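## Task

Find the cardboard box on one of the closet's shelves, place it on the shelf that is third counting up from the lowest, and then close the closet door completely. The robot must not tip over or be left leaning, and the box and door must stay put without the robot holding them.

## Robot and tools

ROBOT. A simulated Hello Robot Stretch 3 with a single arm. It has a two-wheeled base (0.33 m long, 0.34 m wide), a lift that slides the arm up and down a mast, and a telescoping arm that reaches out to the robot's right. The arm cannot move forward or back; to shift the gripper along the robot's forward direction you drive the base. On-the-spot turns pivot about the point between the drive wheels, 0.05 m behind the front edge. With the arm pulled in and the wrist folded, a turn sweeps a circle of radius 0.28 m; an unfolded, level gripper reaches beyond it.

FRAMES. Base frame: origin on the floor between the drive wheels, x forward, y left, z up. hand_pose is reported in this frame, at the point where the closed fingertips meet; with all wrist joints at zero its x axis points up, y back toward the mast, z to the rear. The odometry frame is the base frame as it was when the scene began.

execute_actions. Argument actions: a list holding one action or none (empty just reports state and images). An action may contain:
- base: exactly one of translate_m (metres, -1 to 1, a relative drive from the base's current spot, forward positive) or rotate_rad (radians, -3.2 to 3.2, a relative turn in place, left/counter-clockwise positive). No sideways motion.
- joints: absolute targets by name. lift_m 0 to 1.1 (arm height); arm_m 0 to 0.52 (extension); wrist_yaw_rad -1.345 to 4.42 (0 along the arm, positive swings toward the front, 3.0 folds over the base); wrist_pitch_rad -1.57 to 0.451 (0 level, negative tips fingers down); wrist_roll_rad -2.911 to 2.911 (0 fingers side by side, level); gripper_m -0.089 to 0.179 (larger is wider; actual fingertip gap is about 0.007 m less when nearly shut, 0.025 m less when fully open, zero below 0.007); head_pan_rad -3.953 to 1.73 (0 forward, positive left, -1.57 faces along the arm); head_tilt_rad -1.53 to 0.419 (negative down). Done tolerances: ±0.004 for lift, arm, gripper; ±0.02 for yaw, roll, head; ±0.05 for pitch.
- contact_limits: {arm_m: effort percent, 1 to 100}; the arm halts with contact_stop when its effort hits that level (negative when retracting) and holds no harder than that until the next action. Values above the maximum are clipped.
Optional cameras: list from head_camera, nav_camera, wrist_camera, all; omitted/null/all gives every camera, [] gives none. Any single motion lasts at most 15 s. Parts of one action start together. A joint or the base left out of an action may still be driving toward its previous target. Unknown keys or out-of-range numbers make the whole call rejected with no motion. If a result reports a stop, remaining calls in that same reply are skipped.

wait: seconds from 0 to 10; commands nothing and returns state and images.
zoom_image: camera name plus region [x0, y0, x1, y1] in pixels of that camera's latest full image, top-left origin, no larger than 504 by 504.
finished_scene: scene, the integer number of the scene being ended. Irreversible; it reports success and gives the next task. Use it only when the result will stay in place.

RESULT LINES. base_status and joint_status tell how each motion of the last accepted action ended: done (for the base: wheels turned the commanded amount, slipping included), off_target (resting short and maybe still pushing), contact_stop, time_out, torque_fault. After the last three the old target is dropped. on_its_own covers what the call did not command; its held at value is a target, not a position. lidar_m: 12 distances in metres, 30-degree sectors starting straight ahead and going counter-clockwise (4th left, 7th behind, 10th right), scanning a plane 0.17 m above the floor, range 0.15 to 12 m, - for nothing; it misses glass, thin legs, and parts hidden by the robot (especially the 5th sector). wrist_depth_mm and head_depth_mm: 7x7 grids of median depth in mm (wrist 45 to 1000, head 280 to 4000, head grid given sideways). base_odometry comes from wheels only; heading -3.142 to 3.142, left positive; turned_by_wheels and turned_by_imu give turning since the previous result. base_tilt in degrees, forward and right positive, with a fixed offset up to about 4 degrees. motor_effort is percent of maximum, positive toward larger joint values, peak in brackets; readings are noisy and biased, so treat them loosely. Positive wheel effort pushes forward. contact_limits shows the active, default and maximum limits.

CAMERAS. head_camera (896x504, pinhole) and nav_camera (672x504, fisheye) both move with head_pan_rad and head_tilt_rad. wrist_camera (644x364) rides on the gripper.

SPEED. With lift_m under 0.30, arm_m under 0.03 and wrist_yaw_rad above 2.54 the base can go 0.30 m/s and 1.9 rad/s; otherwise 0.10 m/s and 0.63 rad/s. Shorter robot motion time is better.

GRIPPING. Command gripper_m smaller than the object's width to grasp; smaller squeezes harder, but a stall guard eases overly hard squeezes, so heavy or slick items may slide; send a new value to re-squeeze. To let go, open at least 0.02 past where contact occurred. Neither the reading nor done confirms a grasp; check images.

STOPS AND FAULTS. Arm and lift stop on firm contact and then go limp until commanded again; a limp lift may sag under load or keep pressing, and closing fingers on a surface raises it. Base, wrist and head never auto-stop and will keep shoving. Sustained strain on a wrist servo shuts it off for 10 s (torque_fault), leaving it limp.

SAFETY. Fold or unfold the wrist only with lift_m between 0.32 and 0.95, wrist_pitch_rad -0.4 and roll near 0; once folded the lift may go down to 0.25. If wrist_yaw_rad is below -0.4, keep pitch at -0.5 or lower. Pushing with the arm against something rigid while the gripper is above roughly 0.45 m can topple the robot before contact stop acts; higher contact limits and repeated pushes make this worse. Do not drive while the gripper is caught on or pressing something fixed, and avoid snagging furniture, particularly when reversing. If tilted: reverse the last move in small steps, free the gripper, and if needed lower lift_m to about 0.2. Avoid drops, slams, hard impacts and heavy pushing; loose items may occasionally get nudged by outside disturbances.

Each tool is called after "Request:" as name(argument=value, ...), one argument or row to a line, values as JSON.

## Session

Request:
execute_actions(
  actions=[],
)

Scene clock: 0.00 s.
base_odometry: x=+0.000 y=+0.000 heading=+0.000 (m, m, rad; odometry frame)
turned_by_wheels: +0.000 (rad since the last result)
turned_by_imu: +0.000 (rad since the last result)
base_tilt: forward=+0.3 right=+0.3 (deg)
lidar_m: 2.11 2.24 1.50 1.41 1.42 1.78 1.55 1.56 1.91 2.36 2.38 2.74
head_depth_mm: 1692 2583 2595 2589 2593 2570 2396 / 1639 2556 2559 2577 2558 2543 2347 / 1653 2536 2551 2530 2531 2525 2350 / 1718 2519 2511 2502 2489 2502 2228 / 1670 2469 2477 2491 2464 2453 2305 / 1910 2487 2450 2453 2456 2473 2294 / 1936 2432 2426 2435 2422 2446 2278
base_status: not commanded
joint_positions: lift_m=+0.482 arm_m=+0.003 wrist_yaw_rad=+2.986 wrist_pitch_rad=-0.450 wrist_roll_rad=+0.015 gripper_m=+0.037 head_pan_rad=+0.009 head_tilt_rad=-0.022
joint_status: not commanded
motor_effort: left_wheel=+0 right_wheel=+0 lift_m=+30 arm_m=+0 wrist_yaw_rad=-1 wrist_pitch_rad=+6 wrist_roll_rad=+0 gripper_m=+0 head_pan_rad=+0 head_tilt_rad=+2 (%)
hand_pose: x=+0.0129 y=+0.0698 z=+0.4877 quat_wxyz=(+0.212, +0.704, +0.102, +0.670) (m; base frame)
wrist_depth_mm: - - - - - - - / - - - - - - - / - - - - - - - / - - - - - - - / 880 864 - 893 928 896 904 / 735 740 - 744 - 755 755 / 645 643 662 639 650 651 655
pictures: head_camera (sideways: a quarter turn clockwise sets it upright), nav_camera (sideways: a quarter turn counterclockwise sets it upright), wrist_camera
Images, in order (width x height): head_camera 896x504, nav_camera 672x504, wrist_camera 644x364.

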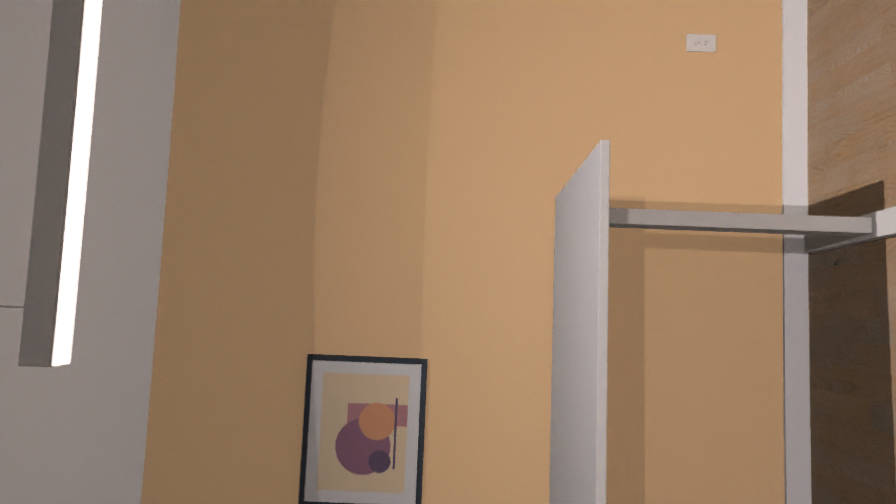

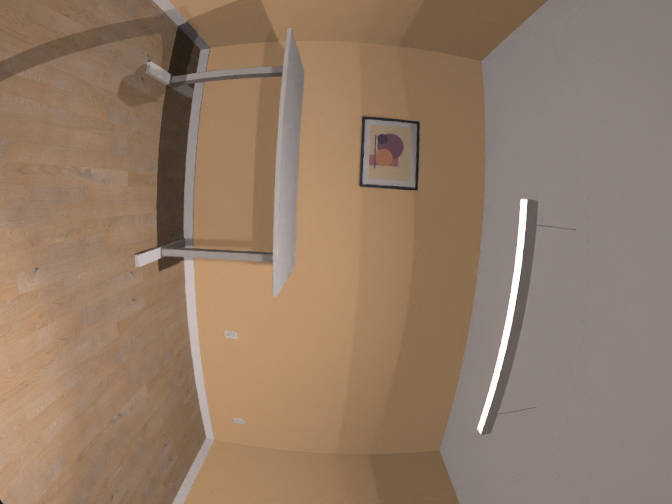

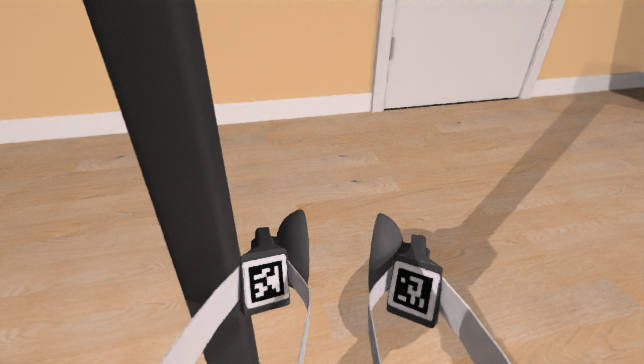

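Request:
execute_actions(
  actions=[
    {"joints":{"head_pan_rad":-2.7,"head_tilt_rad":-0.25,"lift_m":0.28}},
  ],
  cameras=["head_camera","nav_camera"],
)

Scene clock: 5.07 s.
base_odometry: x=+0.000 y=+0.000 heading=+0.000 (m, m, rad; odometry frame)
turned_by_wheels: +0.000 (rad since the last result)
turned_by_imu: +0.001 (rad since the last result)
base_tilt: forward=+0.3 right=+0.1 (deg)
lidar_m: 2.11 2.25 1.50 1.41 1.42 1.77 1.55 1.57 1.91 2.36 2.38 2.75
head_depth_mm: 1355 1393 1446 1497 1550 1613 1653 / 1384 1438 1499 1557 1613 1685 1703 / 1402 1454 1501 1573 1642 1730 1704 / 1457 1515 1573 1628 1711 1773 1693 / 1508 1563 1639 1703 1785 1874 1682 / 1576 1638 1705 1792 1871 1943 1673 / 1624 1684 1764 1855 1930 2014 1656
base_status: not commanded
joint_positions: lift_m=+0.281 arm_m=+0.003 wrist_yaw_rad=+2.986 wrist_pitch_rad=-0.451 wrist_roll_rad=+0.015 gripper_m=+0.037 head_pan_rad=-2.693 head_tilt_rad=-0.247
joint_status: all done
motor_effort: left_wheel=+0(1) right_wheel=+0(0) lift_m=+10(25) arm_m=+0(0) wrist_yaw_rad=-1(1) wrist_pitch_rad=+6(6) wrist_roll_rad=+0(0) gripper_m=+0(0) head_pan_rad=-3(29) head_tilt_rad=-2(25) (%)
hand_pose: x=+0.0129 y=+0.0697 z=+0.2861 quat_wxyz=(+0.212, +0.704, +0.103, +0.670) (m; base frame)
wrist_depth_mm: - - - - - - - / - - - - - - - / 931 951 946 969 961 983 967 / 715 726 722 730 747 741 738 / 586 587 - 594 624 598 603 / 501 508 - 518 - 506 503 / - - - - 434 436 436
pictures: head_camera (sideways: a quarter turn clockwise sets it upright), nav_camera (sideways: a quarter turn counterclockwise sets it upright)
Images, in order (width x height): head_camera 896x504, nav_camera 672x504.

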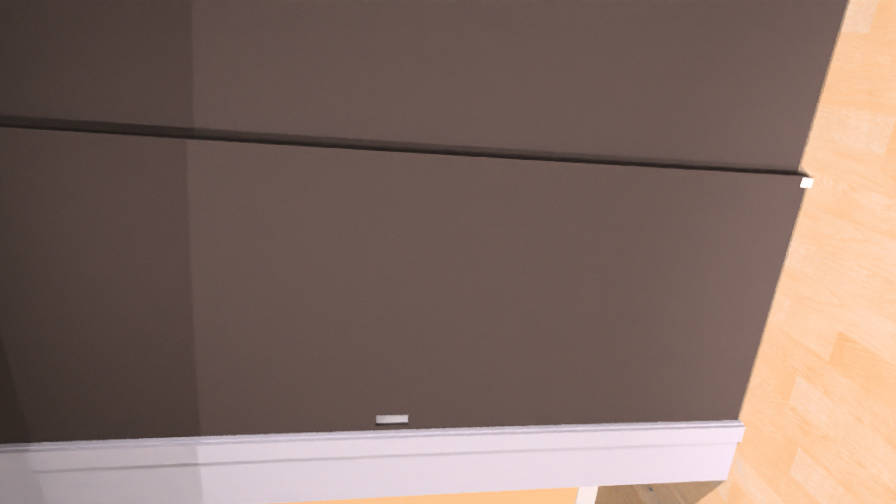

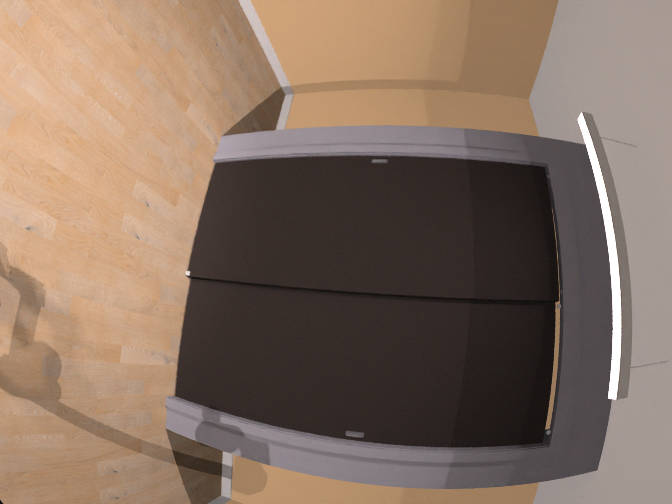

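Request:
execute_actions(
  actions=[
    {"base":{"rotate_rad":-2.216},"joints":{"head_pan_rad":-1.57,"head_tilt_rad":-0.5,"gripper_m":0}},
  ],
  cameras=[],
)

Request:
execute_actions(
  actions=[
    {"base":{"translate_m":1.0}},
  ],
  cameras=[],
)

Request:
execute_actions(
  actions=[
    {"base":{"translate_m":0.485}},
  ],
  cameras=[],
)

Request:
execute_actions(
  actions=[
    {"base":{"rotate_rad":0.75}},
  ],
  cameras=["head_camera"],
)

Request:
execute_actions(
  actions=[
    {"joints":{"lift_m":0.93,"wrist_pitch_rad":-0.4}},
  ],
  cameras=[],
)

Scene clock: 16.43 s.
base_odometry: x=+0.000 y=+0.000 heading=-2.216 (m, m, rad; odometry frame)
turned_by_wheels: -2.216 (rad since the last result)
turned_by_imu: -2.195 (rad since the last result)
base_tilt: forward=+0.2 right=+0.2 (deg)
lidar_m: 1.76 2.37 2.36 2.73 2.11 2.24 1.60 1.40 1.40 1.62 1.56 1.56
head_depth_mm: 1345 1426 1491 1623 1740 1656 1364 / 1457 1550 1650 1786 1904 1653 1355 / 1599 1708 1851 2009 2036 1646 1359 / 1772 1905 2078 2259 2108 1643 1353 / 1970 2146 2367 2570 2089 1639 1353 / 2165 2363 2572 2700 2108 1634 1348 / 2072 2212 2366 2520 1846 1634 1350
base_status: done
joint_positions: lift_m=+0.281 arm_m=+0.003 wrist_yaw_rad=+2.986 wrist_pitch_rad=-0.451 wrist_roll_rad=+0.015 gripper_m=+0.000 head_pan_rad=-1.577 head_tilt_rad=-0.494
joint_status: all done
motor_effort: left_wheel=+2(15) right_wheel=-2(9) lift_m=+11(11) arm_m=+0(0) wrist_yaw_rad=-1(1) wrist_pitch_rad=+6(6) wrist_roll_rad=+0(0) gripper_m=-2(91) head_pan_rad=+3(30) head_tilt_rad=-4(26) (%)
hand_pose: x=+0.0129 y=+0.0696 z=+0.2861 quat_wxyz=(+0.212, +0.704, +0.103, +0.670) (m; base frame)
wrist_depth_mm: - - - - - - - / - - - - - - - / 935 939 947 974 959 984 974 / 729 717 731 745 731 736 743 / 588 586 600 643 598 604 603 / 502 511 - - 517 508 506 / - - - - 433 438 440
pictures: none
No camera images: the call's "cameras" was empty. Leave "cameras" out to get every camera's image.

Scene clock: 21.47 s.
base_odometry: x=-0.601 y=-0.799 heading=-2.216 (m, m, rad; odometry frame)
turned_by_wheels: +0.000 (rad since the last result)
turned_by_imu: +0.004 (rad since the last result)
base_tilt: forward=+0.2 right=+0.1 (deg)
lidar_m: 0.93 1.65 1.65 1.91 3.22 2.82 2.45 2.12 2.12 0.99 0.82 0.82
head_depth_mm: 1218 2071 2271 2482 2125 1658 1359 / 1143 1246 1359 1519 1739 1665 1355 / 1066 1167 1287 1429 1604 1653 1351 / 976 1053 1153 1264 1411 1547 1348 / 893 964 1043 1142 1251 1394 1349 / 831 887 956 1035 1126 1215 1284 / 772 814 842 892 962 1051 1150
base_status: done
joint_positions: lift_m=+0.281 arm_m=+0.003 wrist_yaw_rad=+2.986 wrist_pitch_rad=-0.451 wrist_roll_rad=+0.015 gripper_m=+0.000 head_pan_rad=-1.577 head_tilt_rad=-0.494
joint_status: not commanded
motor_effort: left_wheel=+2(13) right_wheel=-2(6) lift_m=+10(11) arm_m=+0(0) wrist_yaw_rad=+0(1) wrist_pitch_rad=+6(6) wrist_roll_rad=+0(0) gripper_m=-2(3) head_pan_rad=+3(2) head_tilt_rad=-3(4) (%)
hand_pose: x=+0.0129 y=+0.0696 z=+0.2861 quat_wxyz=(+0.212, +0.704, +0.103, +0.670) (m; base frame)
wrist_depth_mm: - - - - - - - / - - - - - - - / 925 938 949 951 954 952 974 / 712 727 731 731 744 729 740 / 584 586 590 642 601 602 602 / 496 511 - - 515 509 503 / - - - - 433 435 436
pictures: none
No camera images: the call's "cameras" was empty. Leave "cameras" out to get every camera's image.

Scene clock: 24.77 s.
base_odometry: x=-0.893 y=-1.187 heading=-2.216 (m, m, rad; odometry frame)
turned_by_wheels: +0.000 (rad since the last result)
turned_by_imu: +0.002 (rad since the last result)
base_tilt: forward=+0.2 right=+0.2 (deg)
lidar_m: 1.39 1.31 1.31 1.52 2.65 3.21 2.84 2.46 1.03 0.55 0.47 0.44
head_depth_mm: 710 853 969 1118 1315 1539 1362 / 622 686 763 863 1024 1291 1360 / 563 614 676 754 851 976 1137 / 514 557 607 668 745 838 957 / 474 509 551 600 660 737 824 / 439 469 504 546 593 654 725 / 409 436 466 500 541 589 647
base_status: done
joint_positions: lift_m=+0.281 arm_m=+0.003 wrist_yaw_rad=+2.986 wrist_pitch_rad=-0.452 wrist_roll_rad=+0.015 gripper_m=+0.000 head_pan_rad=-1.577 head_tilt_rad=-0.494
joint_status: not commanded
motor_effort: left_wheel=+2(13) right_wheel=-2(5) lift_m=+11(10) arm_m=+0(0) wrist_yaw_rad=+0(0) wrist_pitch_rad=+6(6) wrist_roll_rad=+0(0) gripper_m=-2(3) head_pan_rad=+3(2) head_tilt_rad=-4(4) (%)
hand_pose: x=+0.0128 y=+0.0696 z=+0.2860 quat_wxyz=(+0.213, +0.704, +0.103, +0.670) (m; base frame)
wrist_depth_mm: - - - - - - 983 / - - - - - - - / 928 947 926 945 957 975 978 / 720 717 742 729 736 734 754 / 584 595 597 643 603 600 601 / 495 517 - - 519 505 504 / - - - - 432 431 437
pictures: none
No camera images: the call's "cameras" was empty. Leave "cameras" out to get every camera's image.

Scene clock: 26.53 s.
base_odometry: x=-0.893 y=-1.187 heading=-1.466 (m, m, rad; odometry frame)
turned_by_wheels: +0.750 (rad since the last result)
turned_by_imu: +0.744 (rad since the last result)
base_tilt: forward=+0.4 right=+0.2 (deg)
lidar_m: 1.31 1.35 1.81 3.23 3.23 2.57 2.46 0.69 0.49 0.44 0.47 1.37
head_depth_mm: 370 400 435 477 528 591 670 / 370 401 436 477 529 592 672 / 372 401 437 478 530 594 674 / 367 397 432 487 528 593 676 / 345 373 406 446 494 555 639 / 354 383 417 463 513 575 654 / 359 388 422 464 513 575 666
base_status: done
joint_positions: lift_m=+0.281 arm_m=+0.003 wrist_yaw_rad=+2.986 wrist_pitch_rad=-0.452 wrist_roll_rad=+0.015 gripper_m=+0.000 head_pan_rad=-1.577 head_tilt_rad=-0.495
joint_status: not commanded
motor_effort: left_wheel=-2(11) right_wheel=+2(10) lift_m=+11(11) arm_m=+0(0) wrist_yaw_rad=+0(0) wrist_pitch_rad=+6(6) wrist_roll_rad=+0(0) gripper_m=-2(2) head_pan_rad=+3(3) head_tilt_rad=-3(4) (%)
hand_pose: x=+0.0128 y=+0.0696 z=+0.2860 quat_wxyz=(+0.213, +0.704, +0.103, +0.670) (m; base frame)
wrist_depth_mm: - - - - - - - / - - - - - - - / 923 952 932 969 974 940 973 / 726 717 735 735 743 745 748 / 593 587 589 640 595 600 600 / 497 513 - - 518 505 505 / - - - - 431 434 438
pictures: head_camera (sideways: a quarter turn clockwise sets it upright)
Images, in order (width x height): head_camera 896x504.

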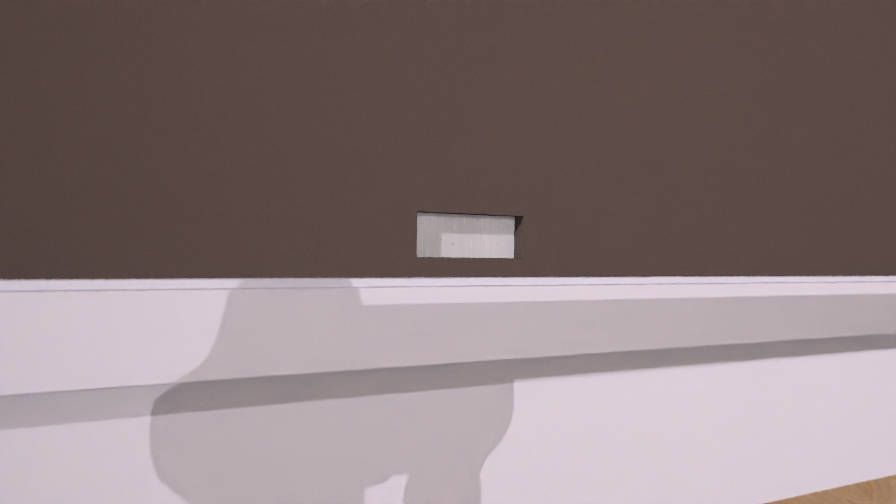

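Scene clock: 33.27 s.
base_odometry: x=-0.893 y=-1.187 heading=-1.466 (m, m, rad; odometry frame)
turned_by_wheels: +0.000 (rad since the last result)
turned_by_imu: +0.001 (rad since the last result)
base_tilt: forward=+0.4 right=+0.2 (deg)
lidar_m: 1.31 1.34 1.81 3.23 3.25 2.58 2.46 0.69 0.49 0.44 0.47 1.37
head_depth_mm: 370 400 435 477 528 582 - / 370 400 436 477 529 593 647 / 371 401 436 479 531 595 650 / 368 397 432 487 527 593 639 / 346 373 406 446 495 555 - / 353 383 417 463 512 575 650 / 359 388 422 463 514 574 667
base_status: not commanded
joint_positions: lift_m=+0.929 arm_m=+0.003 wrist_yaw_rad=+2.986 wrist_pitch_rad=-0.421 wrist_roll_rad=+0.015 gripper_m=+0.000 head_pan_rad=-1.577 head_tilt_rad=-0.495
joint_status: all done
motor_effort: left_wheel=-2(3) right_wheel=+2(2) lift_m=+44(43) arm_m=+0(0) wrist_yaw_rad=+0(0) wrist_pitch_rad=+7(7) wrist_roll_rad=+0(0) gripper_m=-2(3) head_pan_rad=+3(3) head_tilt_rad=-4(4) (%)
hand_pose: x=+0.0135 y=+0.0735 z=+0.9411 quat_wxyz=(+0.202, +0.706, +0.092, +0.673) (m; base frame)
wrist_depth_mm: - - - - - - - / - - - - - - - / - - - - - - - / - - - - - - - / - - - - - - - / - - - - - - - / - - - - - - -
pictures: none
No camera images: the call's "cameras" was empty. Leave "cameras" out to get every camera's image.

Request:
execute_actions(
  actions=[
    {"base":{"rotate_rad":0.02},"joints":{"wrist_yaw_rad":0.1}},
  ],
  cameras=[],
)

Request:
execute_actions(
  actions=[
    {"joints":{"wrist_pitch_rad":0,"lift_m":0.975}},
  ],
  cameras=["head_camera","wrist_camera"],
)

Scene clock: 42.57 s.
base_odometry: x=-0.893 y=-1.187 heading=-1.446 (m, m, rad; odometry frame)
turned_by_wheels: +0.020 (rad since the last result)
turned_by_imu: +0.020 (rad since the last result)
base_tilt: forward=+0.3 right=+0.2 (deg)
lidar_m: 1.31 1.36 1.85 3.58 3.50 2.55 2.46 0.68 0.49 0.44 0.47 1.37
head_depth_mm: 368 398 432 474 524 577 - / 369 399 434 475 527 589 642 / 370 401 435 477 529 572 - / 364 393 425 468 520 566 - / 346 374 407 451 500 565 642 / 356 389 423 465 516 578 657 / 361 390 425 466 519 581 686
base_status: done
joint_positions: lift_m=+0.929 arm_m=+0.003 wrist_yaw_rad=+0.103 wrist_pitch_rad=-0.421 wrist_roll_rad=+0.015 gripper_m=+0.000 head_pan_rad=-1.577 head_tilt_rad=-0.495
joint_status: all done
motor_effort: left_wheel=-3(9) right_wheel=+3(5) lift_m=+44(44) arm_m=+0(0) wrist_yaw_rad=-2(3) wrist_pitch_rad=+7(7) wrist_roll_rad=+0(0) gripper_m=-2(3) head_pan_rad=+3(3) head_tilt_rad=-3(4) (%)
hand_pose: x=+0.0015 y=-0.3706 z=+0.9411 quat_wxyz=(+0.693, +0.183, -0.688, -0.114) (m; base frame)
wrist_depth_mm: 216 208 188 204 203 195 188 / 237 226 205 218 216 209 203 / 268 247 228 237 235 227 218 / - 275 252 259 256 247 237 / - 308 280 264 281 271 259 / - 353 325 - 309 299 285 / - - 372 357 363 335 317
pictures: none
No camera images: the call's "cameras" was empty. Leave "cameras" out to get every camera's image.

Scene clock: 43.80 s.
base_odometry: x=-0.893 y=-1.187 heading=-1.446 (m, m, rad; odometry frame)
turned_by_wheels: +0.000 (rad since the last result)
turned_by_imu: +0.000 (rad since the last result)
base_tilt: forward=+0.4 right=+0.2 (deg)
lidar_m: 1.31 1.36 1.84 3.57 3.49 2.55 2.46 0.68 0.49 0.44 0.47 1.36
head_depth_mm: 368 397 432 474 518 - - / 370 399 433 476 519 570 - / 370 400 435 478 - - - / 364 393 426 466 - - 666 / 346 374 407 451 499 565 643 / 356 389 424 466 516 578 657 / 361 390 425 467 517 580 688
base_status: not commanded
joint_positions: lift_m=+0.974 arm_m=+0.003 wrist_yaw_rad=+0.103 wrist_pitch_rad=-0.026 wrist_roll_rad=+0.015 gripper_m=+0.000 head_pan_rad=-1.577 head_tilt_rad=-0.495
joint_status: all done
motor_effort: left_wheel=-3(3) right_wheel=+2(2) lift_m=+44(44) arm_m=+0(0) wrist_yaw_rad=-2(2) wrist_pitch_rad=+9(10) wrist_roll_rad=+0(0) gripper_m=-2(2) head_pan_rad=+3(3) head_tilt_rad=-3(4) (%)
hand_pose: x=+0.0048 y=-0.4020 z=+1.0823 quat_wxyz=(+0.701, +0.046, -0.711, +0.027) (m; base frame)
wrist_depth_mm: 227 219 198 217 214 206 200 / 234 226 203 222 218 211 204 / 239 231 209 226 223 216 209 / 247 238 214 232 228 221 213 / 254 244 220 225 234 226 219 / 264 250 242 - 238 231 223 / 271 257 233 254 247 238 230
pictures: head_camera (sideways: a quarter turn clockwise sets it upright), wrist_camera
Images, in order (width x height): head_camera 896x504, wrist_camera 644x364.

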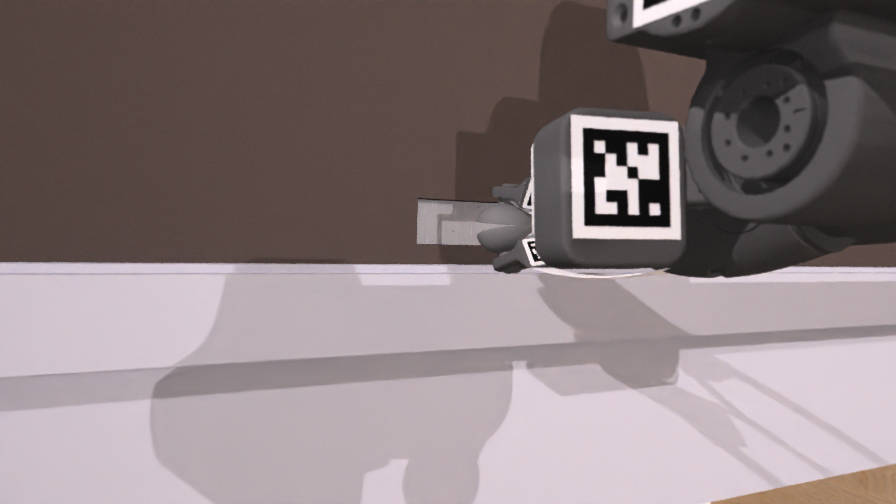

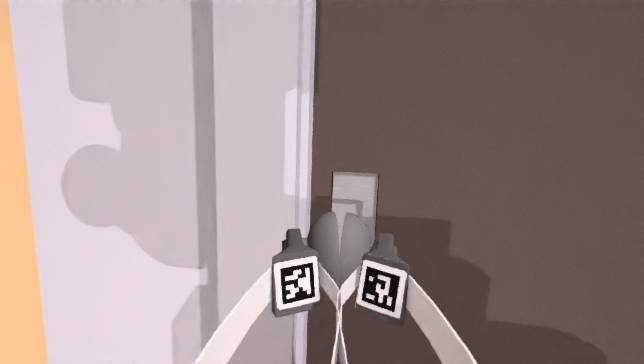

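Request:
execute_actions(
  actions=[
    {"base":{"translate_m":-0.01},"joints":{"arm_m":0.015}},
  ],
  cameras=[],
)

Request:
execute_actions(
  actions=[
    {"joints":{"arm_m":0.08},"contact_limits":{"arm_m":9}},
  ],
  cameras=["wrist_camera"],
)

Scene clock: 50.47 s.
base_odometry: x=-0.894 y=-1.177 heading=-1.446 (m, m, rad; odometry frame)
turned_by_wheels: +0.000 (rad since the last result)
turned_by_imu: +0.000 (rad since the last result)
base_tilt: forward=+0.3 right=+0.3 (deg)
lidar_m: 1.32 1.37 1.86 3.23 3.48 2.55 2.45 0.68 0.49 0.45 0.47 1.37
head_depth_mm: 368 398 432 473 515 - - / 369 399 434 475 525 - - / 370 401 435 477 - - - / 371 400 432 473 - - 676 / 347 374 408 447 496 558 642 / 354 384 420 465 516 579 656 / 360 390 425 467 519 582 673
base_status: done
joint_positions: lift_m=+0.974 arm_m=+0.015 wrist_yaw_rad=+0.102 wrist_pitch_rad=-0.025 wrist_roll_rad=+0.015 gripper_m=+0.000 head_pan_rad=-1.577 head_tilt_rad=-0.495
joint_status: all done
motor_effort: left_wheel=-2(9) right_wheel=+2(3) lift_m=+45(44) arm_m=+2(4) wrist_yaw_rad=-1(2) wrist_pitch_rad=+9(9) wrist_roll_rad=+0(0) gripper_m=-2(3) head_pan_rad=+3(2) head_tilt_rad=-4(4) (%)
hand_pose: x=+0.0047 y=-0.4139 z=+1.0823 quat_wxyz=(+0.701, +0.046, -0.711, +0.027) (m; base frame)
wrist_depth_mm: 214 207 186 209 202 196 191 / 220 213 191 214 206 201 194 / 226 218 196 218 212 205 199 / 231 225 201 225 218 209 203 / 238 231 206 230 221 214 207 / 246 237 214 - 226 220 213 / 254 243 218 241 235 224 217
pictures: none
No camera images: the call's "cameras" was empty. Leave "cameras" out to get every camera's image.

Scene clock: 52.70 s.
base_odometry: x=-0.894 y=-1.177 heading=-1.446 (m, m, rad; odometry frame)
turned_by_wheels: +0.000 (rad since the last result)
turned_by_imu: -0.004 (rad since the last result)
base_tilt: forward=+0.2 right=+0.2 (deg)
lidar_m: 1.32 1.36 1.85 3.58 3.48 2.55 2.44 0.68 0.50 0.44 0.47 1.37
head_depth_mm: 370 399 435 470 - - - / 371 401 435 475 - - 701 / 372 402 437 467 - - - / 373 403 439 472 525 598 680 / 350 375 408 448 497 557 634 / 353 384 419 465 516 579 659 / 361 390 425 467 518 580 661
base_status: not commanded
joint_positions: lift_m=+0.974 arm_m=+0.069 wrist_yaw_rad=+0.113 wrist_pitch_rad=-0.026 wrist_roll_rad=+0.015 gripper_m=+0.000 head_pan_rad=-1.577 head_tilt_rad=-0.495
joint_status: arm_m contact_stop (moved +0.054 of +0.065)
on_its_own: arm_m is slack since a contact_stop, until your next command for it (your +0.080 is given up)
motor_effort: left_wheel=+2(6) right_wheel=-4(4) lift_m=+43(44) arm_m=+0(8) wrist_yaw_rad=-8(8) wrist_pitch_rad=+9(11) wrist_roll_rad=+0(0) gripper_m=-4(5) head_pan_rad=+2(2) head_tilt_rad=-3(3) (%)
contact_limits: arm_m 9 (drawing in: default 16, maximum 26; extending or still: default 22, maximum 35)
hand_pose: x=+0.0073 y=-0.4680 z=+1.0822 quat_wxyz=(+0.701, +0.049, -0.711, +0.030) (m; base frame)
wrist_depth_mm: 159 139 137 160 155 149 144 / 163 143 140 164 158 152 147 / 168 147 144 167 161 156 151 / 173 151 147 173 166 160 154 / 177 155 151 186 169 163 158 / 183 161 154 - 173 167 161 / 189 180 160 189 180 172 165
pictures: wrist_camera
Images, in order (width x height): wrist_camera 644x364.

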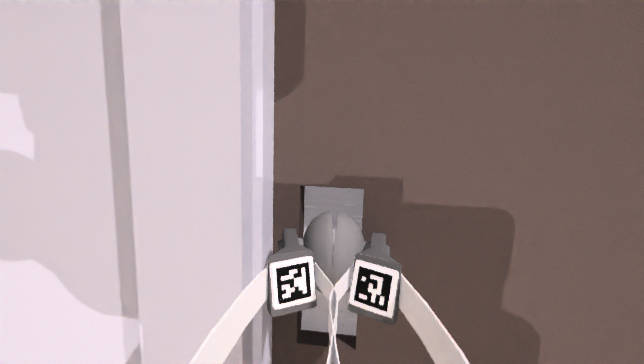

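Request:
execute_actions(
  actions=[
    {"base":{"translate_m":-0.2},"joints":{"arm_m":0.068,"head_pan_rad":-1.4}},
  ],
)

Scene clock: 61.13 s.
base_odometry: x=-0.919 y=-0.978 heading=-1.446 (m, m, rad; odometry frame)
turned_by_wheels: +0.000 (rad since the last result)
turned_by_imu: +0.000 (rad since the last result)
base_tilt: forward=+0.3 right=-0.1 (deg)
lidar_m: 1.52 1.57 2.14 3.19 3.21 2.34 2.24 0.69 0.50 0.48 0.51 1.58
head_depth_mm: 362 389 422 453 - - - / 376 400 430 460 - - - / 993 1082 1069 1225 995 1099 698 / 1007 1101 1061 1259 1085 1207 1354 / 889 1010 968 1138 1085 1166 1311 / 704 745 556 584 616 651 725 / 409 428 458 499 553 637 737
base_status: done
joint_positions: lift_m=+0.974 arm_m=+0.068 wrist_yaw_rad=+0.098 wrist_pitch_rad=-0.025 wrist_roll_rad=+0.015 gripper_m=+0.000 head_pan_rad=-1.407 head_tilt_rad=-0.495
joint_status: all done
motor_effort: left_wheel=-2(7) right_wheel=+3(21) lift_m=+43(43) arm_m=-1(1) wrist_yaw_rad=+1(24) wrist_pitch_rad=+9(9) wrist_roll_rad=+0(0) gripper_m=-2(5) head_pan_rad=+3(13) head_tilt_rad=-3(4) (%)
hand_pose: x=+0.0036 y=-0.4675 z=+1.0824 quat_wxyz=(+0.701, +0.044, -0.711, +0.025) (m; base frame)
wrist_depth_mm: 273 479 539 162 157 152 148 / 277 517 786 166 161 156 151 / 279 518 873 170 164 159 155 / 282 528 729 176 168 164 158 / 285 530 824 188 172 167 162 / 286 534 826 - 175 171 166 / 289 548 684 193 182 176 169
pictures: head_camera (sideways: a quarter turn clockwise sets it upright), nav_camera (sideways: a quarter turn counterclockwise sets it upright), wrist_camera
Images, in order (width x height): head_camera 896x504, nav_camera 672x504, wrist_camera 644x364.

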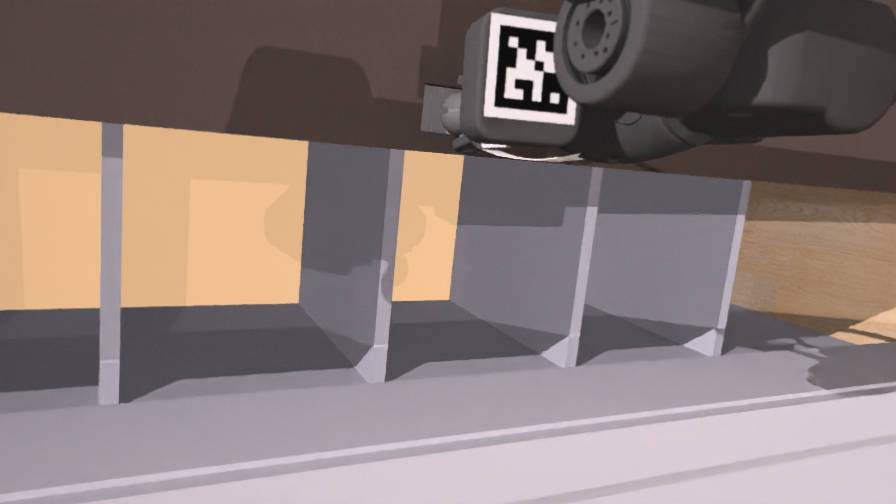

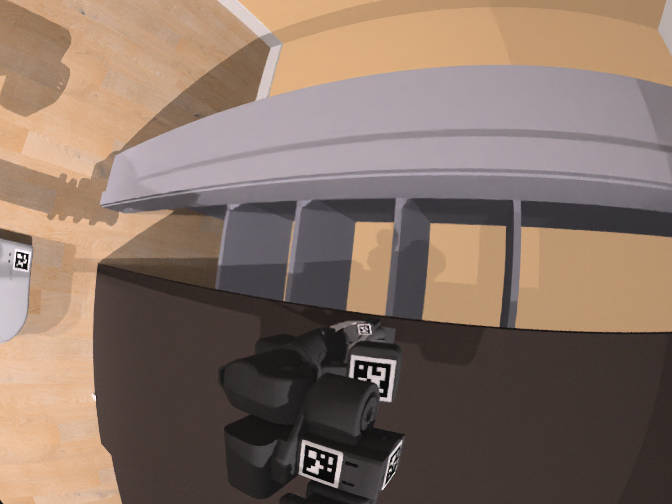

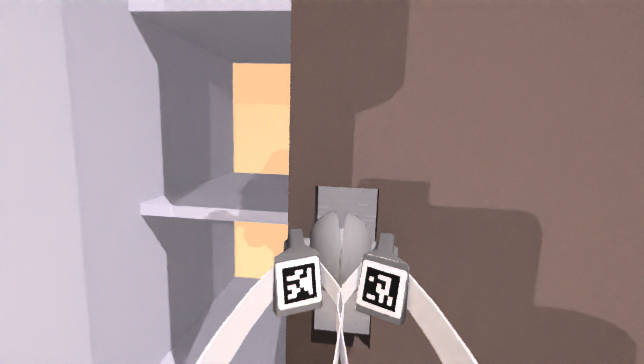

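Lighter door. Continue.

Request:
execute_actions(
  actions=[
    {"base":{"translate_m":-0.35},"joints":{"arm_m":0.071,"head_pan_rad":-1.25}},
  ],
)

Scene clock: 69.10 s.
base_odometry: x=-0.963 y=-0.631 heading=-1.446 (m, m, rad; odometry frame)
turned_by_wheels: +0.000 (rad since the last result)
turned_by_imu: +0.000 (rad since the last result)
base_tilt: forward=+0.4 right=+0.1 (deg)
lidar_m: 1.87 1.94 2.62 3.13 2.70 1.98 1.90 0.69 0.50 0.48 0.98 0.74
head_depth_mm: 962 1033 840 465 - - 630 / 992 1076 1073 1229 1002 1101 670 / 1024 1116 1069 1267 1064 1173 1357 / 1061 1154 1064 1318 1290 1242 1349 / 1097 1202 1161 1333 1293 1497 1350 / 1086 1169 1141 1250 1318 1459 1351 / 941 990 1023 1097 1145 1229 1255
base_status: done
joint_positions: lift_m=+0.974 arm_m=+0.071 wrist_yaw_rad=+0.103 wrist_pitch_rad=-0.025 wrist_roll_rad=+0.015 gripper_m=+0.000 head_pan_rad=-1.257 head_tilt_rad=-0.495
joint_status: all done
motor_effort: left_wheel=+0(9) right_wheel=+1(21) lift_m=+43(43) arm_m=+2(4) wrist_yaw_rad=-2(29) wrist_pitch_rad=+8(9) wrist_roll_rad=+0(0) gripper_m=-3(7) head_pan_rad=+3(12) head_tilt_rad=-3(3) (%)
hand_pose: x=+0.0048 y=-0.4700 z=+1.0825 quat_wxyz=(+0.701, +0.046, -0.711, +0.027) (m; base frame)
wrist_depth_mm: 581 557 541 164 159 154 149 / 749 916 886 168 163 157 153 / 760 933 899 172 166 161 156 / 683 723 759 178 170 165 160 / 767 971 958 190 174 169 163 / 778 889 887 - 177 173 167 / 664 678 692 195 185 177 172
pictures: head_camera (sideways: a quarter turn clockwise sets it upright), nav_camera (sideways: a quarter turn counterclockwise sets it upright), wrist_camera
Images, in order (width x height): head_camera 896x504, nav_camera 672x504, wrist_camera 644x364.

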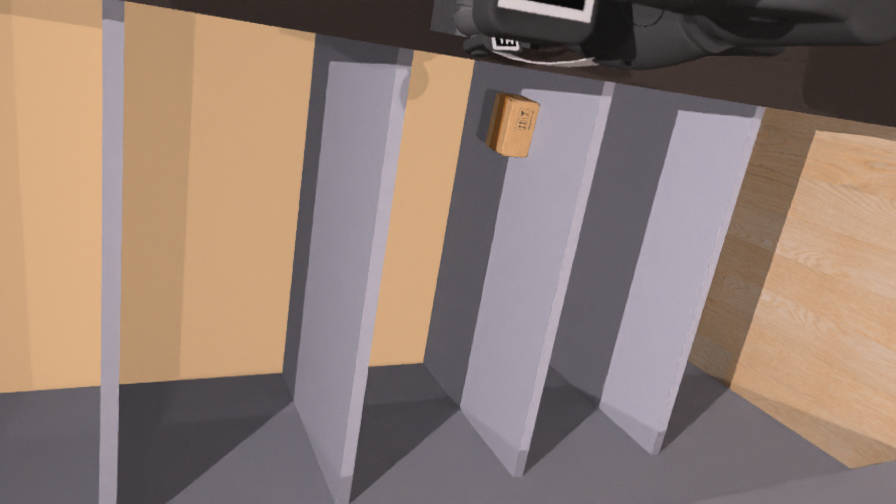

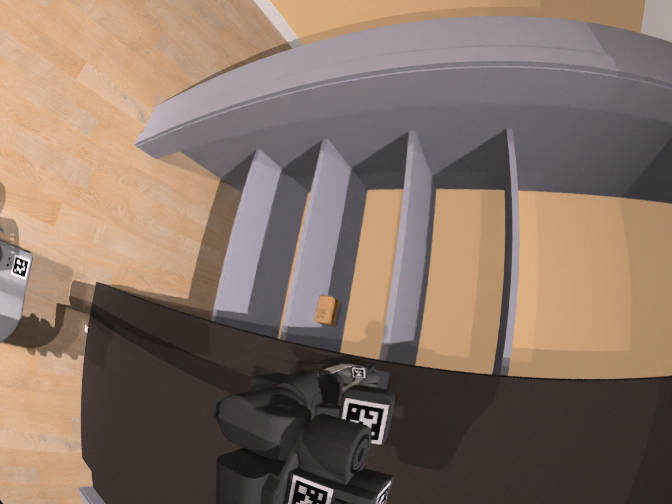

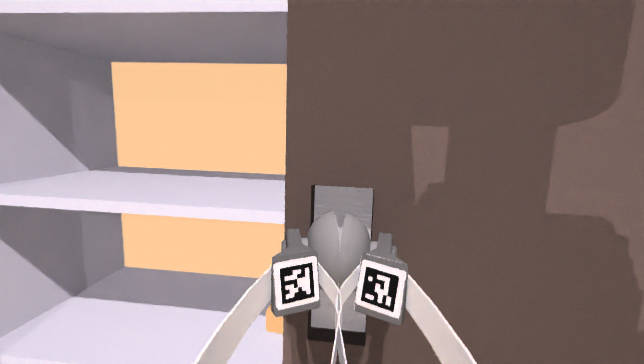

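Request:
execute_actions(
  actions=[
    {"base":{"translate_m":-0.13},"joints":{"arm_m":0.075,"head_pan_rad":-1.3,"head_tilt_rad":-0.6}},
  ],
  cameras=["head_camera","wrist_camera"],
)

Scene clock: 80.30 s.
base_odometry: x=-0.979 y=-0.502 heading=-1.446 (m, m, rad; odometry frame)
turned_by_wheels: +0.000 (rad since the last result)
turned_by_imu: +0.001 (rad since the last result)
base_tilt: forward=+0.3 right=+0.2 (deg)
lidar_m: 2.00 2.07 2.82 3.58 2.52 1.84 1.77 0.69 0.50 0.48 1.17 0.86
head_depth_mm: 368 398 436 - - - 731 / 993 1066 831 532 585 647 758 / 1028 1106 966 1096 1246 1440 1219 / 1055 1147 1283 1099 1291 1518 1274 / 1089 1163 1340 1157 1334 1512 1275 / 1129 1209 1362 1212 1373 1519 1272 / 1143 1211 1287 1272 1379 1466 1274
base_status: done
joint_positions: lift_m=+0.974 arm_m=+0.075 wrist_yaw_rad=+0.133 wrist_pitch_rad=-0.024 wrist_roll_rad=+0.015 gripper_m=+0.000 head_pan_rad=-1.293 head_tilt_rad=-0.593
joint_status: all done
on_its_own: wrist_yaw_rad is at rest, and its effort (-20) is outside its rest range (-12 to +12)
motor_effort: left_wheel=+8(9) right_wheel=-13(23) lift_m=+43(43) arm_m=+1(2) wrist_yaw_rad=-20(28) wrist_pitch_rad=+8(9) wrist_roll_rad=+0(0) gripper_m=-5(6) head_pan_rad=-2(6) head_tilt_rad=-5(18) (%)
hand_pose: x=+0.0124 y=-0.4731 z=+1.0826 quat_wxyz=(+0.701, +0.056, -0.710, +0.038) (m; base frame)
wrist_depth_mm: 571 552 535 162 156 150 145 / 831 959 897 166 159 153 147 / 857 971 935 170 163 156 150 / 698 726 738 175 167 160 154 / 854 - 988 184 170 164 157 / 815 908 905 - 173 167 160 / 674 675 670 190 181 171 164
pictures: head_camera (sideways: a quarter turn clockwise sets it upright), wrist_camera
Images, in order (width x height): head_camera 896x504, wrist_camera 644x364.

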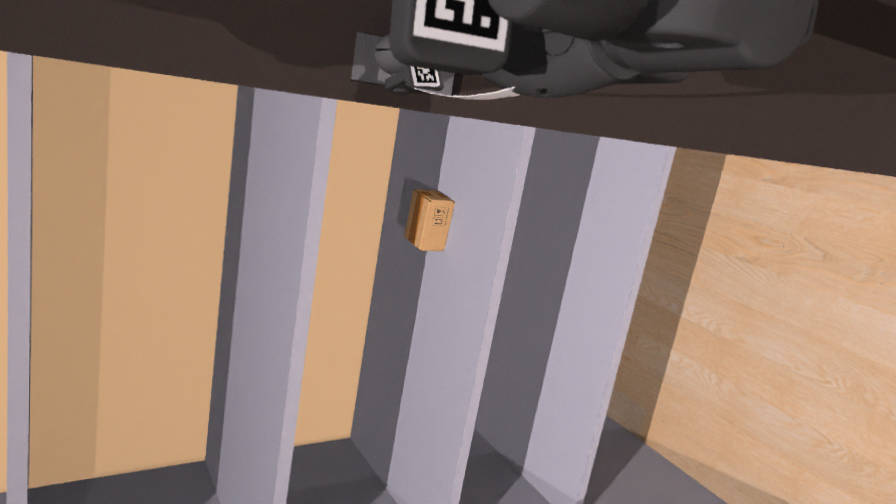

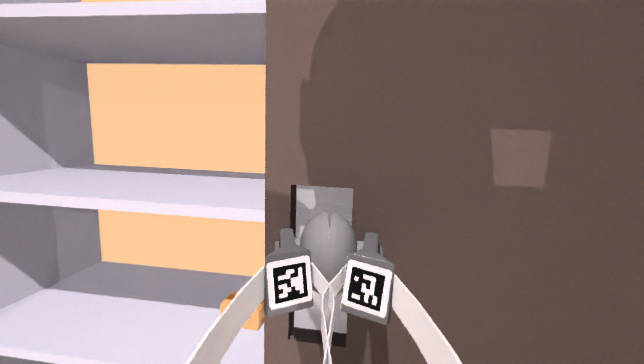

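Request:
execute_actions(
  actions=[
    {"base":{"translate_m":0.015},"joints":{"arm_m":0.005}},
  ],
  cameras=[],
)

Request:
execute_actions(
  actions=[
    {"base":{"rotate_rad":-0.44},"joints":{"wrist_yaw_rad":1.2,"lift_m":0.72}},
  ],
  cameras=[],
)

Request:
execute_actions(
  actions=[
    {"base":{"translate_m":0.305}},
  ],
  cameras=[],
)

Request:
execute_actions(
  actions=[
    {"base":{"rotate_rad":0.45},"joints":{"head_pan_rad":-1.57,"wrist_yaw_rad":0,"gripper_m":0.16,"wrist_pitch_rad":-0.15}},
  ],
  cameras=["head_camera","wrist_camera"],
)

Scene clock: 89.37 s.
base_odometry: x=-0.977 y=-0.517 heading=-1.446 (m, m, rad; odometry frame)
turned_by_wheels: +0.000 (rad since the last result)
turned_by_imu: +0.000 (rad since the last result)
base_tilt: forward=+0.1 right=-0.1 (deg)
lidar_m: 1.99 2.06 2.79 3.13 2.54 1.86 1.78 0.69 0.50 0.48 1.15 0.84
head_depth_mm: 606 403 435 478 - - - / 997 1075 895 1113 1200 691 768 / 1027 1105 961 1079 1246 1444 1270 / 1059 1142 1280 1098 1281 1519 1275 / 1091 1167 1333 1160 1324 1510 1275 / 1123 1211 1363 1217 1375 1512 1265 / 1139 1188 1270 1256 1381 1471 1269
base_status: done
joint_positions: lift_m=+0.974 arm_m=+0.005 wrist_yaw_rad=+0.152 wrist_pitch_rad=-0.024 wrist_roll_rad=+0.015 gripper_m=+0.000 head_pan_rad=-1.293 head_tilt_rad=-0.593
joint_status: all done
on_its_own: wrist_yaw_rad is held at +0.150, not at your +0.100, by its stall guard, which is not easing now
motor_effort: left_wheel=-1(7) right_wheel=+1(5) lift_m=+43(43) arm_m=-1(0) wrist_yaw_rad=-2(5) wrist_pitch_rad=+8(8) wrist_roll_rad=+0(0) gripper_m=-2(3) head_pan_rad=-2(2) head_tilt_rad=-5(4) (%)
hand_pose: x=+0.0173 y=-0.4028 z=+1.0826 quat_wxyz=(+0.701, +0.063, -0.709, +0.044) (m; base frame)
wrist_depth_mm: 738 706 680 529 218 211 201 / 820 - 962 754 223 214 205 / 822 - - 952 229 218 209 / 760 862 764 579 233 224 214 / 823 - - - 238 228 218 / 810 898 909 - 241 234 223 / 785 739 688 268 254 238 228
pictures: none
No camera images: the call's "cameras" was empty. Leave "cameras" out to get every camera's image.

Scene clock: 92.53 s.
base_odometry: x=-0.977 y=-0.517 heading=-1.885 (m, m, rad; odometry frame)
turned_by_wheels: -0.440 (rad since the last result)
turned_by_imu: -0.437 (rad since the last result)
base_tilt: forward=+0.5 right=+0.1 (deg)
lidar_m: 0.84 1.98 2.10 3.03 3.59 2.37 1.83 1.78 0.64 0.49 0.48 1.06
head_depth_mm: 396 436 486 549 629 740 895 / 391 430 478 540 618 724 869 / 386 424 470 529 605 707 845 / 382 418 464 522 594 690 821 / 377 413 457 516 583 690 850 / 377 421 823 1062 1238 1435 1239 / 976 1052 952 1051 1197 1428 1274
base_status: done
joint_positions: lift_m=+0.721 arm_m=+0.005 wrist_yaw_rad=+1.197 wrist_pitch_rad=-0.024 wrist_roll_rad=+0.015 gripper_m=+0.000 head_pan_rad=-1.293 head_tilt_rad=-0.593
joint_status: all done
motor_effort: left_wheel=+2(8) right_wheel=-2(6) lift_m=+10(39) arm_m=-1(2) wrist_yaw_rad=+2(2) wrist_pitch_rad=+8(8) wrist_roll_rad=+0(0) gripper_m=-3(3) head_pan_rad=-2(2) head_tilt_rad=-5(5) (%)
hand_pose: x=+0.2166 y=-0.2436 z=+0.8294 quat_wxyz=(+0.585, +0.408, -0.584, +0.388) (m; base frame)
wrist_depth_mm: - 746 857 - - 880 219 / - 770 877 - 858 645 220 / - 794 900 - - 908 223 / - 840 928 - - 899 224 / - - 930 - 744 675 227 / - - 821 - - 944 230 / - - - - 794 766 233
pictures: none
No camera images: the call's "cameras" was empty. Leave "cameras" out to get every camera's image.

Scene clock: 96.93 s.
base_odometry: x=-1.071 y=-0.807 heading=-1.885 (m, m, rad; odometry frame)
turned_by_wheels: +0.000 (rad since the last result)
turned_by_imu: +0.002 (rad since the last result)
base_tilt: forward=+0.4 right=+0.2 (deg)
lidar_m: 0.54 1.71 1.82 2.61 3.75 2.71 2.10 1.12 0.46 0.43 1.07 0.57
head_depth_mm: 927 1021 835 1115 1169 1042 636 / 915 1013 834 1115 945 1136 1276 / 905 993 829 1112 944 1100 1273 / 891 981 771 1110 942 1100 1271 / 882 966 771 1106 905 1067 1273 / 875 954 772 1111 902 1069 1245 / 863 941 769 1104 905 1038 1276
base_status: done
joint_positions: lift_m=+0.721 arm_m=+0.005 wrist_yaw_rad=+1.197 wrist_pitch_rad=-0.024 wrist_roll_rad=+0.015 gripper_m=+0.000 head_pan_rad=-1.293 head_tilt_rad=-0.593
joint_status: not commanded
motor_effort: left_wheel=+2(10) right_wheel=-3(4) lift_m=+10(10) arm_m=-2(2) wrist_yaw_rad=+1(2) wrist_pitch_rad=+8(8) wrist_roll_rad=+0(0) gripper_m=-3(3) head_pan_rad=-2(2) head_tilt_rad=-5(4) (%)
hand_pose: x=+0.2166 y=-0.2436 z=+0.8294 quat_wxyz=(+0.585, +0.408, -0.584, +0.388) (m; base frame)
wrist_depth_mm: - 402 566 723 878 735 393 / - 412 578 697 676 634 610 / - 427 595 748 923 790 670 / - 434 610 774 941 796 671 / - 443 626 728 626 607 623 / - 465 516 - 938 471 416 / - 471 679 777 773 794 707
pictures: none
No camera images: the call's "cameras" was empty. Leave "cameras" out to get every camera's image.

Scene clock: 99.03 s.
base_odometry: x=-1.071 y=-0.807 heading=-1.436 (m, m, rad; odometry frame)
turned_by_wheels: +0.450 (rad since the last result)
turned_by_imu: +0.448 (rad since the last result)
base_tilt: forward=+0.2 right=+0.3 (deg)
lidar_m: 1.71 1.77 2.42 3.30 2.89 2.14 1.31 0.50 0.43 1.07 0.61 0.54
head_depth_mm: 876 960 782 1113 910 1073 1277 / 882 964 776 1112 905 1068 1278 / 882 966 777 1111 908 1069 1337 / 889 977 775 1108 943 1099 1300 / 891 980 773 1112 939 1102 1267 / 898 987 823 1103 937 1094 1274 / 901 992 823 1107 939 1099 1268
base_status: done
joint_positions: lift_m=+0.721 arm_m=+0.005 wrist_yaw_rad=+0.003 wrist_pitch_rad=-0.168 wrist_roll_rad=+0.015 gripper_m=+0.160 head_pan_rad=-1.563 head_tilt_rad=-0.593
joint_status: all done
motor_effort: left_wheel=-3(8) right_wheel=+2(6) lift_m=+11(11) arm_m=-1(2) wrist_yaw_rad=-2(3) wrist_pitch_rad=+6(8) wrist_roll_rad=+0(0) gripper_m=+0(97) head_pan_rad=-3(17) head_tilt_rad=-4(5) (%)
hand_pose: x=-0.0207 y=-0.3988 z=+0.7930 quat_wxyz=(+0.700, +0.060, -0.710, -0.059) (m; base frame)
wrist_depth_mm: 637 752 750 739 738 742 732 / 635 791 789 786 772 764 754 / 641 823 813 805 797 803 793 / 523 528 545 551 564 582 598 / 660 789 903 906 904 661 886 / 641 - 779 792 806 804 845 / 601 617 626 634 644 649 630
pictures: head_camera (sideways: a quarter turn clockwise sets it upright), wrist_camera
Images, in order (width x height): head_camera 896x504, wrist_camera 644x364.

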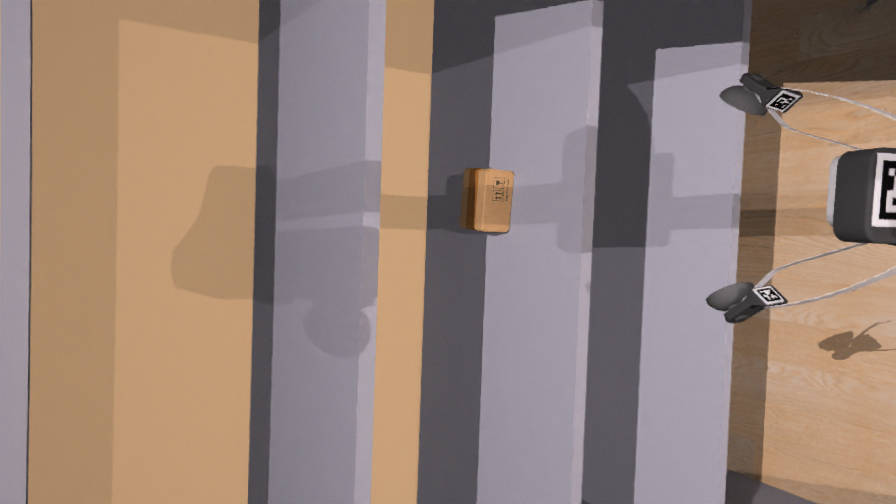

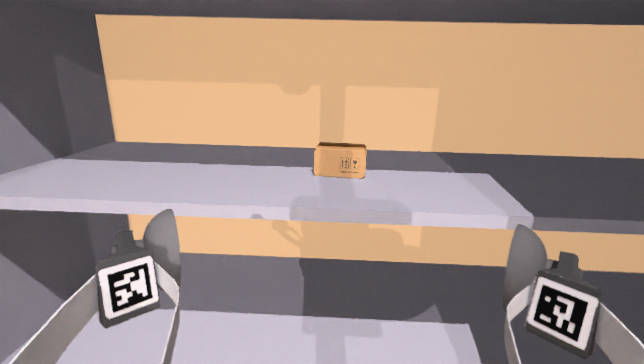

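Request:
execute_actions(
  actions=[
    {"base":{"translate_m":-0.015},"joints":{"lift_m":0.678,"arm_m":0.33}},
  ],
  cameras=["wrist_camera"],
)

Scene clock: 106.20 s.
base_odometry: x=-1.073 y=-0.792 heading=-1.436 (m, m, rad; odometry frame)
turned_by_wheels: +0.000 (rad since the last result)
turned_by_imu: +0.001 (rad since the last result)
base_tilt: forward=+0.3 right=+0.1 (deg)
lidar_m: 1.73 1.79 2.45 3.69 2.87 2.12 2.04 0.49 0.42 1.07 0.76 0.55
head_depth_mm: 872 961 780 1115 910 1069 1291 / 877 964 777 1108 907 - 1260 / 882 967 775 1108 - 1038 1281 / 889 977 774 1110 939 1097 1269 / 893 981 769 1107 941 1094 1271 / 897 984 820 1105 938 1097 1272 / 901 995 823 1104 936 1096 1274
base_status: done
joint_positions: lift_m=+0.679 arm_m=+0.330 wrist_yaw_rad=+0.002 wrist_pitch_rad=-0.169 wrist_roll_rad=+0.015 gripper_m=+0.160 head_pan_rad=-1.563 head_tilt_rad=-0.593
joint_status: all done
motor_effort: left_wheel=-2(9) right_wheel=+2(4) lift_m=+11(11) arm_m=+2(1) wrist_yaw_rad=-1(2) wrist_pitch_rad=+7(7) wrist_roll_rad=+0(0) gripper_m=+0(1) head_pan_rad=-2(2) head_tilt_rad=-5(5) (%)
hand_pose: x=-0.0210 y=-0.7233 z=+0.7506 quat_wxyz=(+0.699, +0.060, -0.710, -0.060) (m; base frame)
wrist_depth_mm: 464 463 455 449 450 440 439 / 487 484 475 471 468 462 460 / 508 504 498 488 492 483 477 / 383 389 397 253 413 426 434 / 264 283 268 257 275 292 287 / 205 - 204 206 208 210 220 / 156 162 165 166 167 168 164
pictures: wrist_camera
Images, in order (width x height): wrist_camera 644x364.

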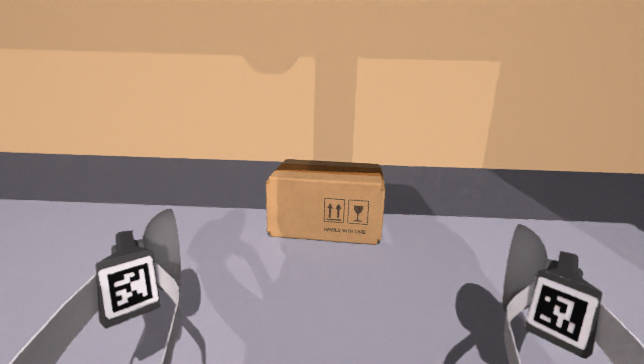

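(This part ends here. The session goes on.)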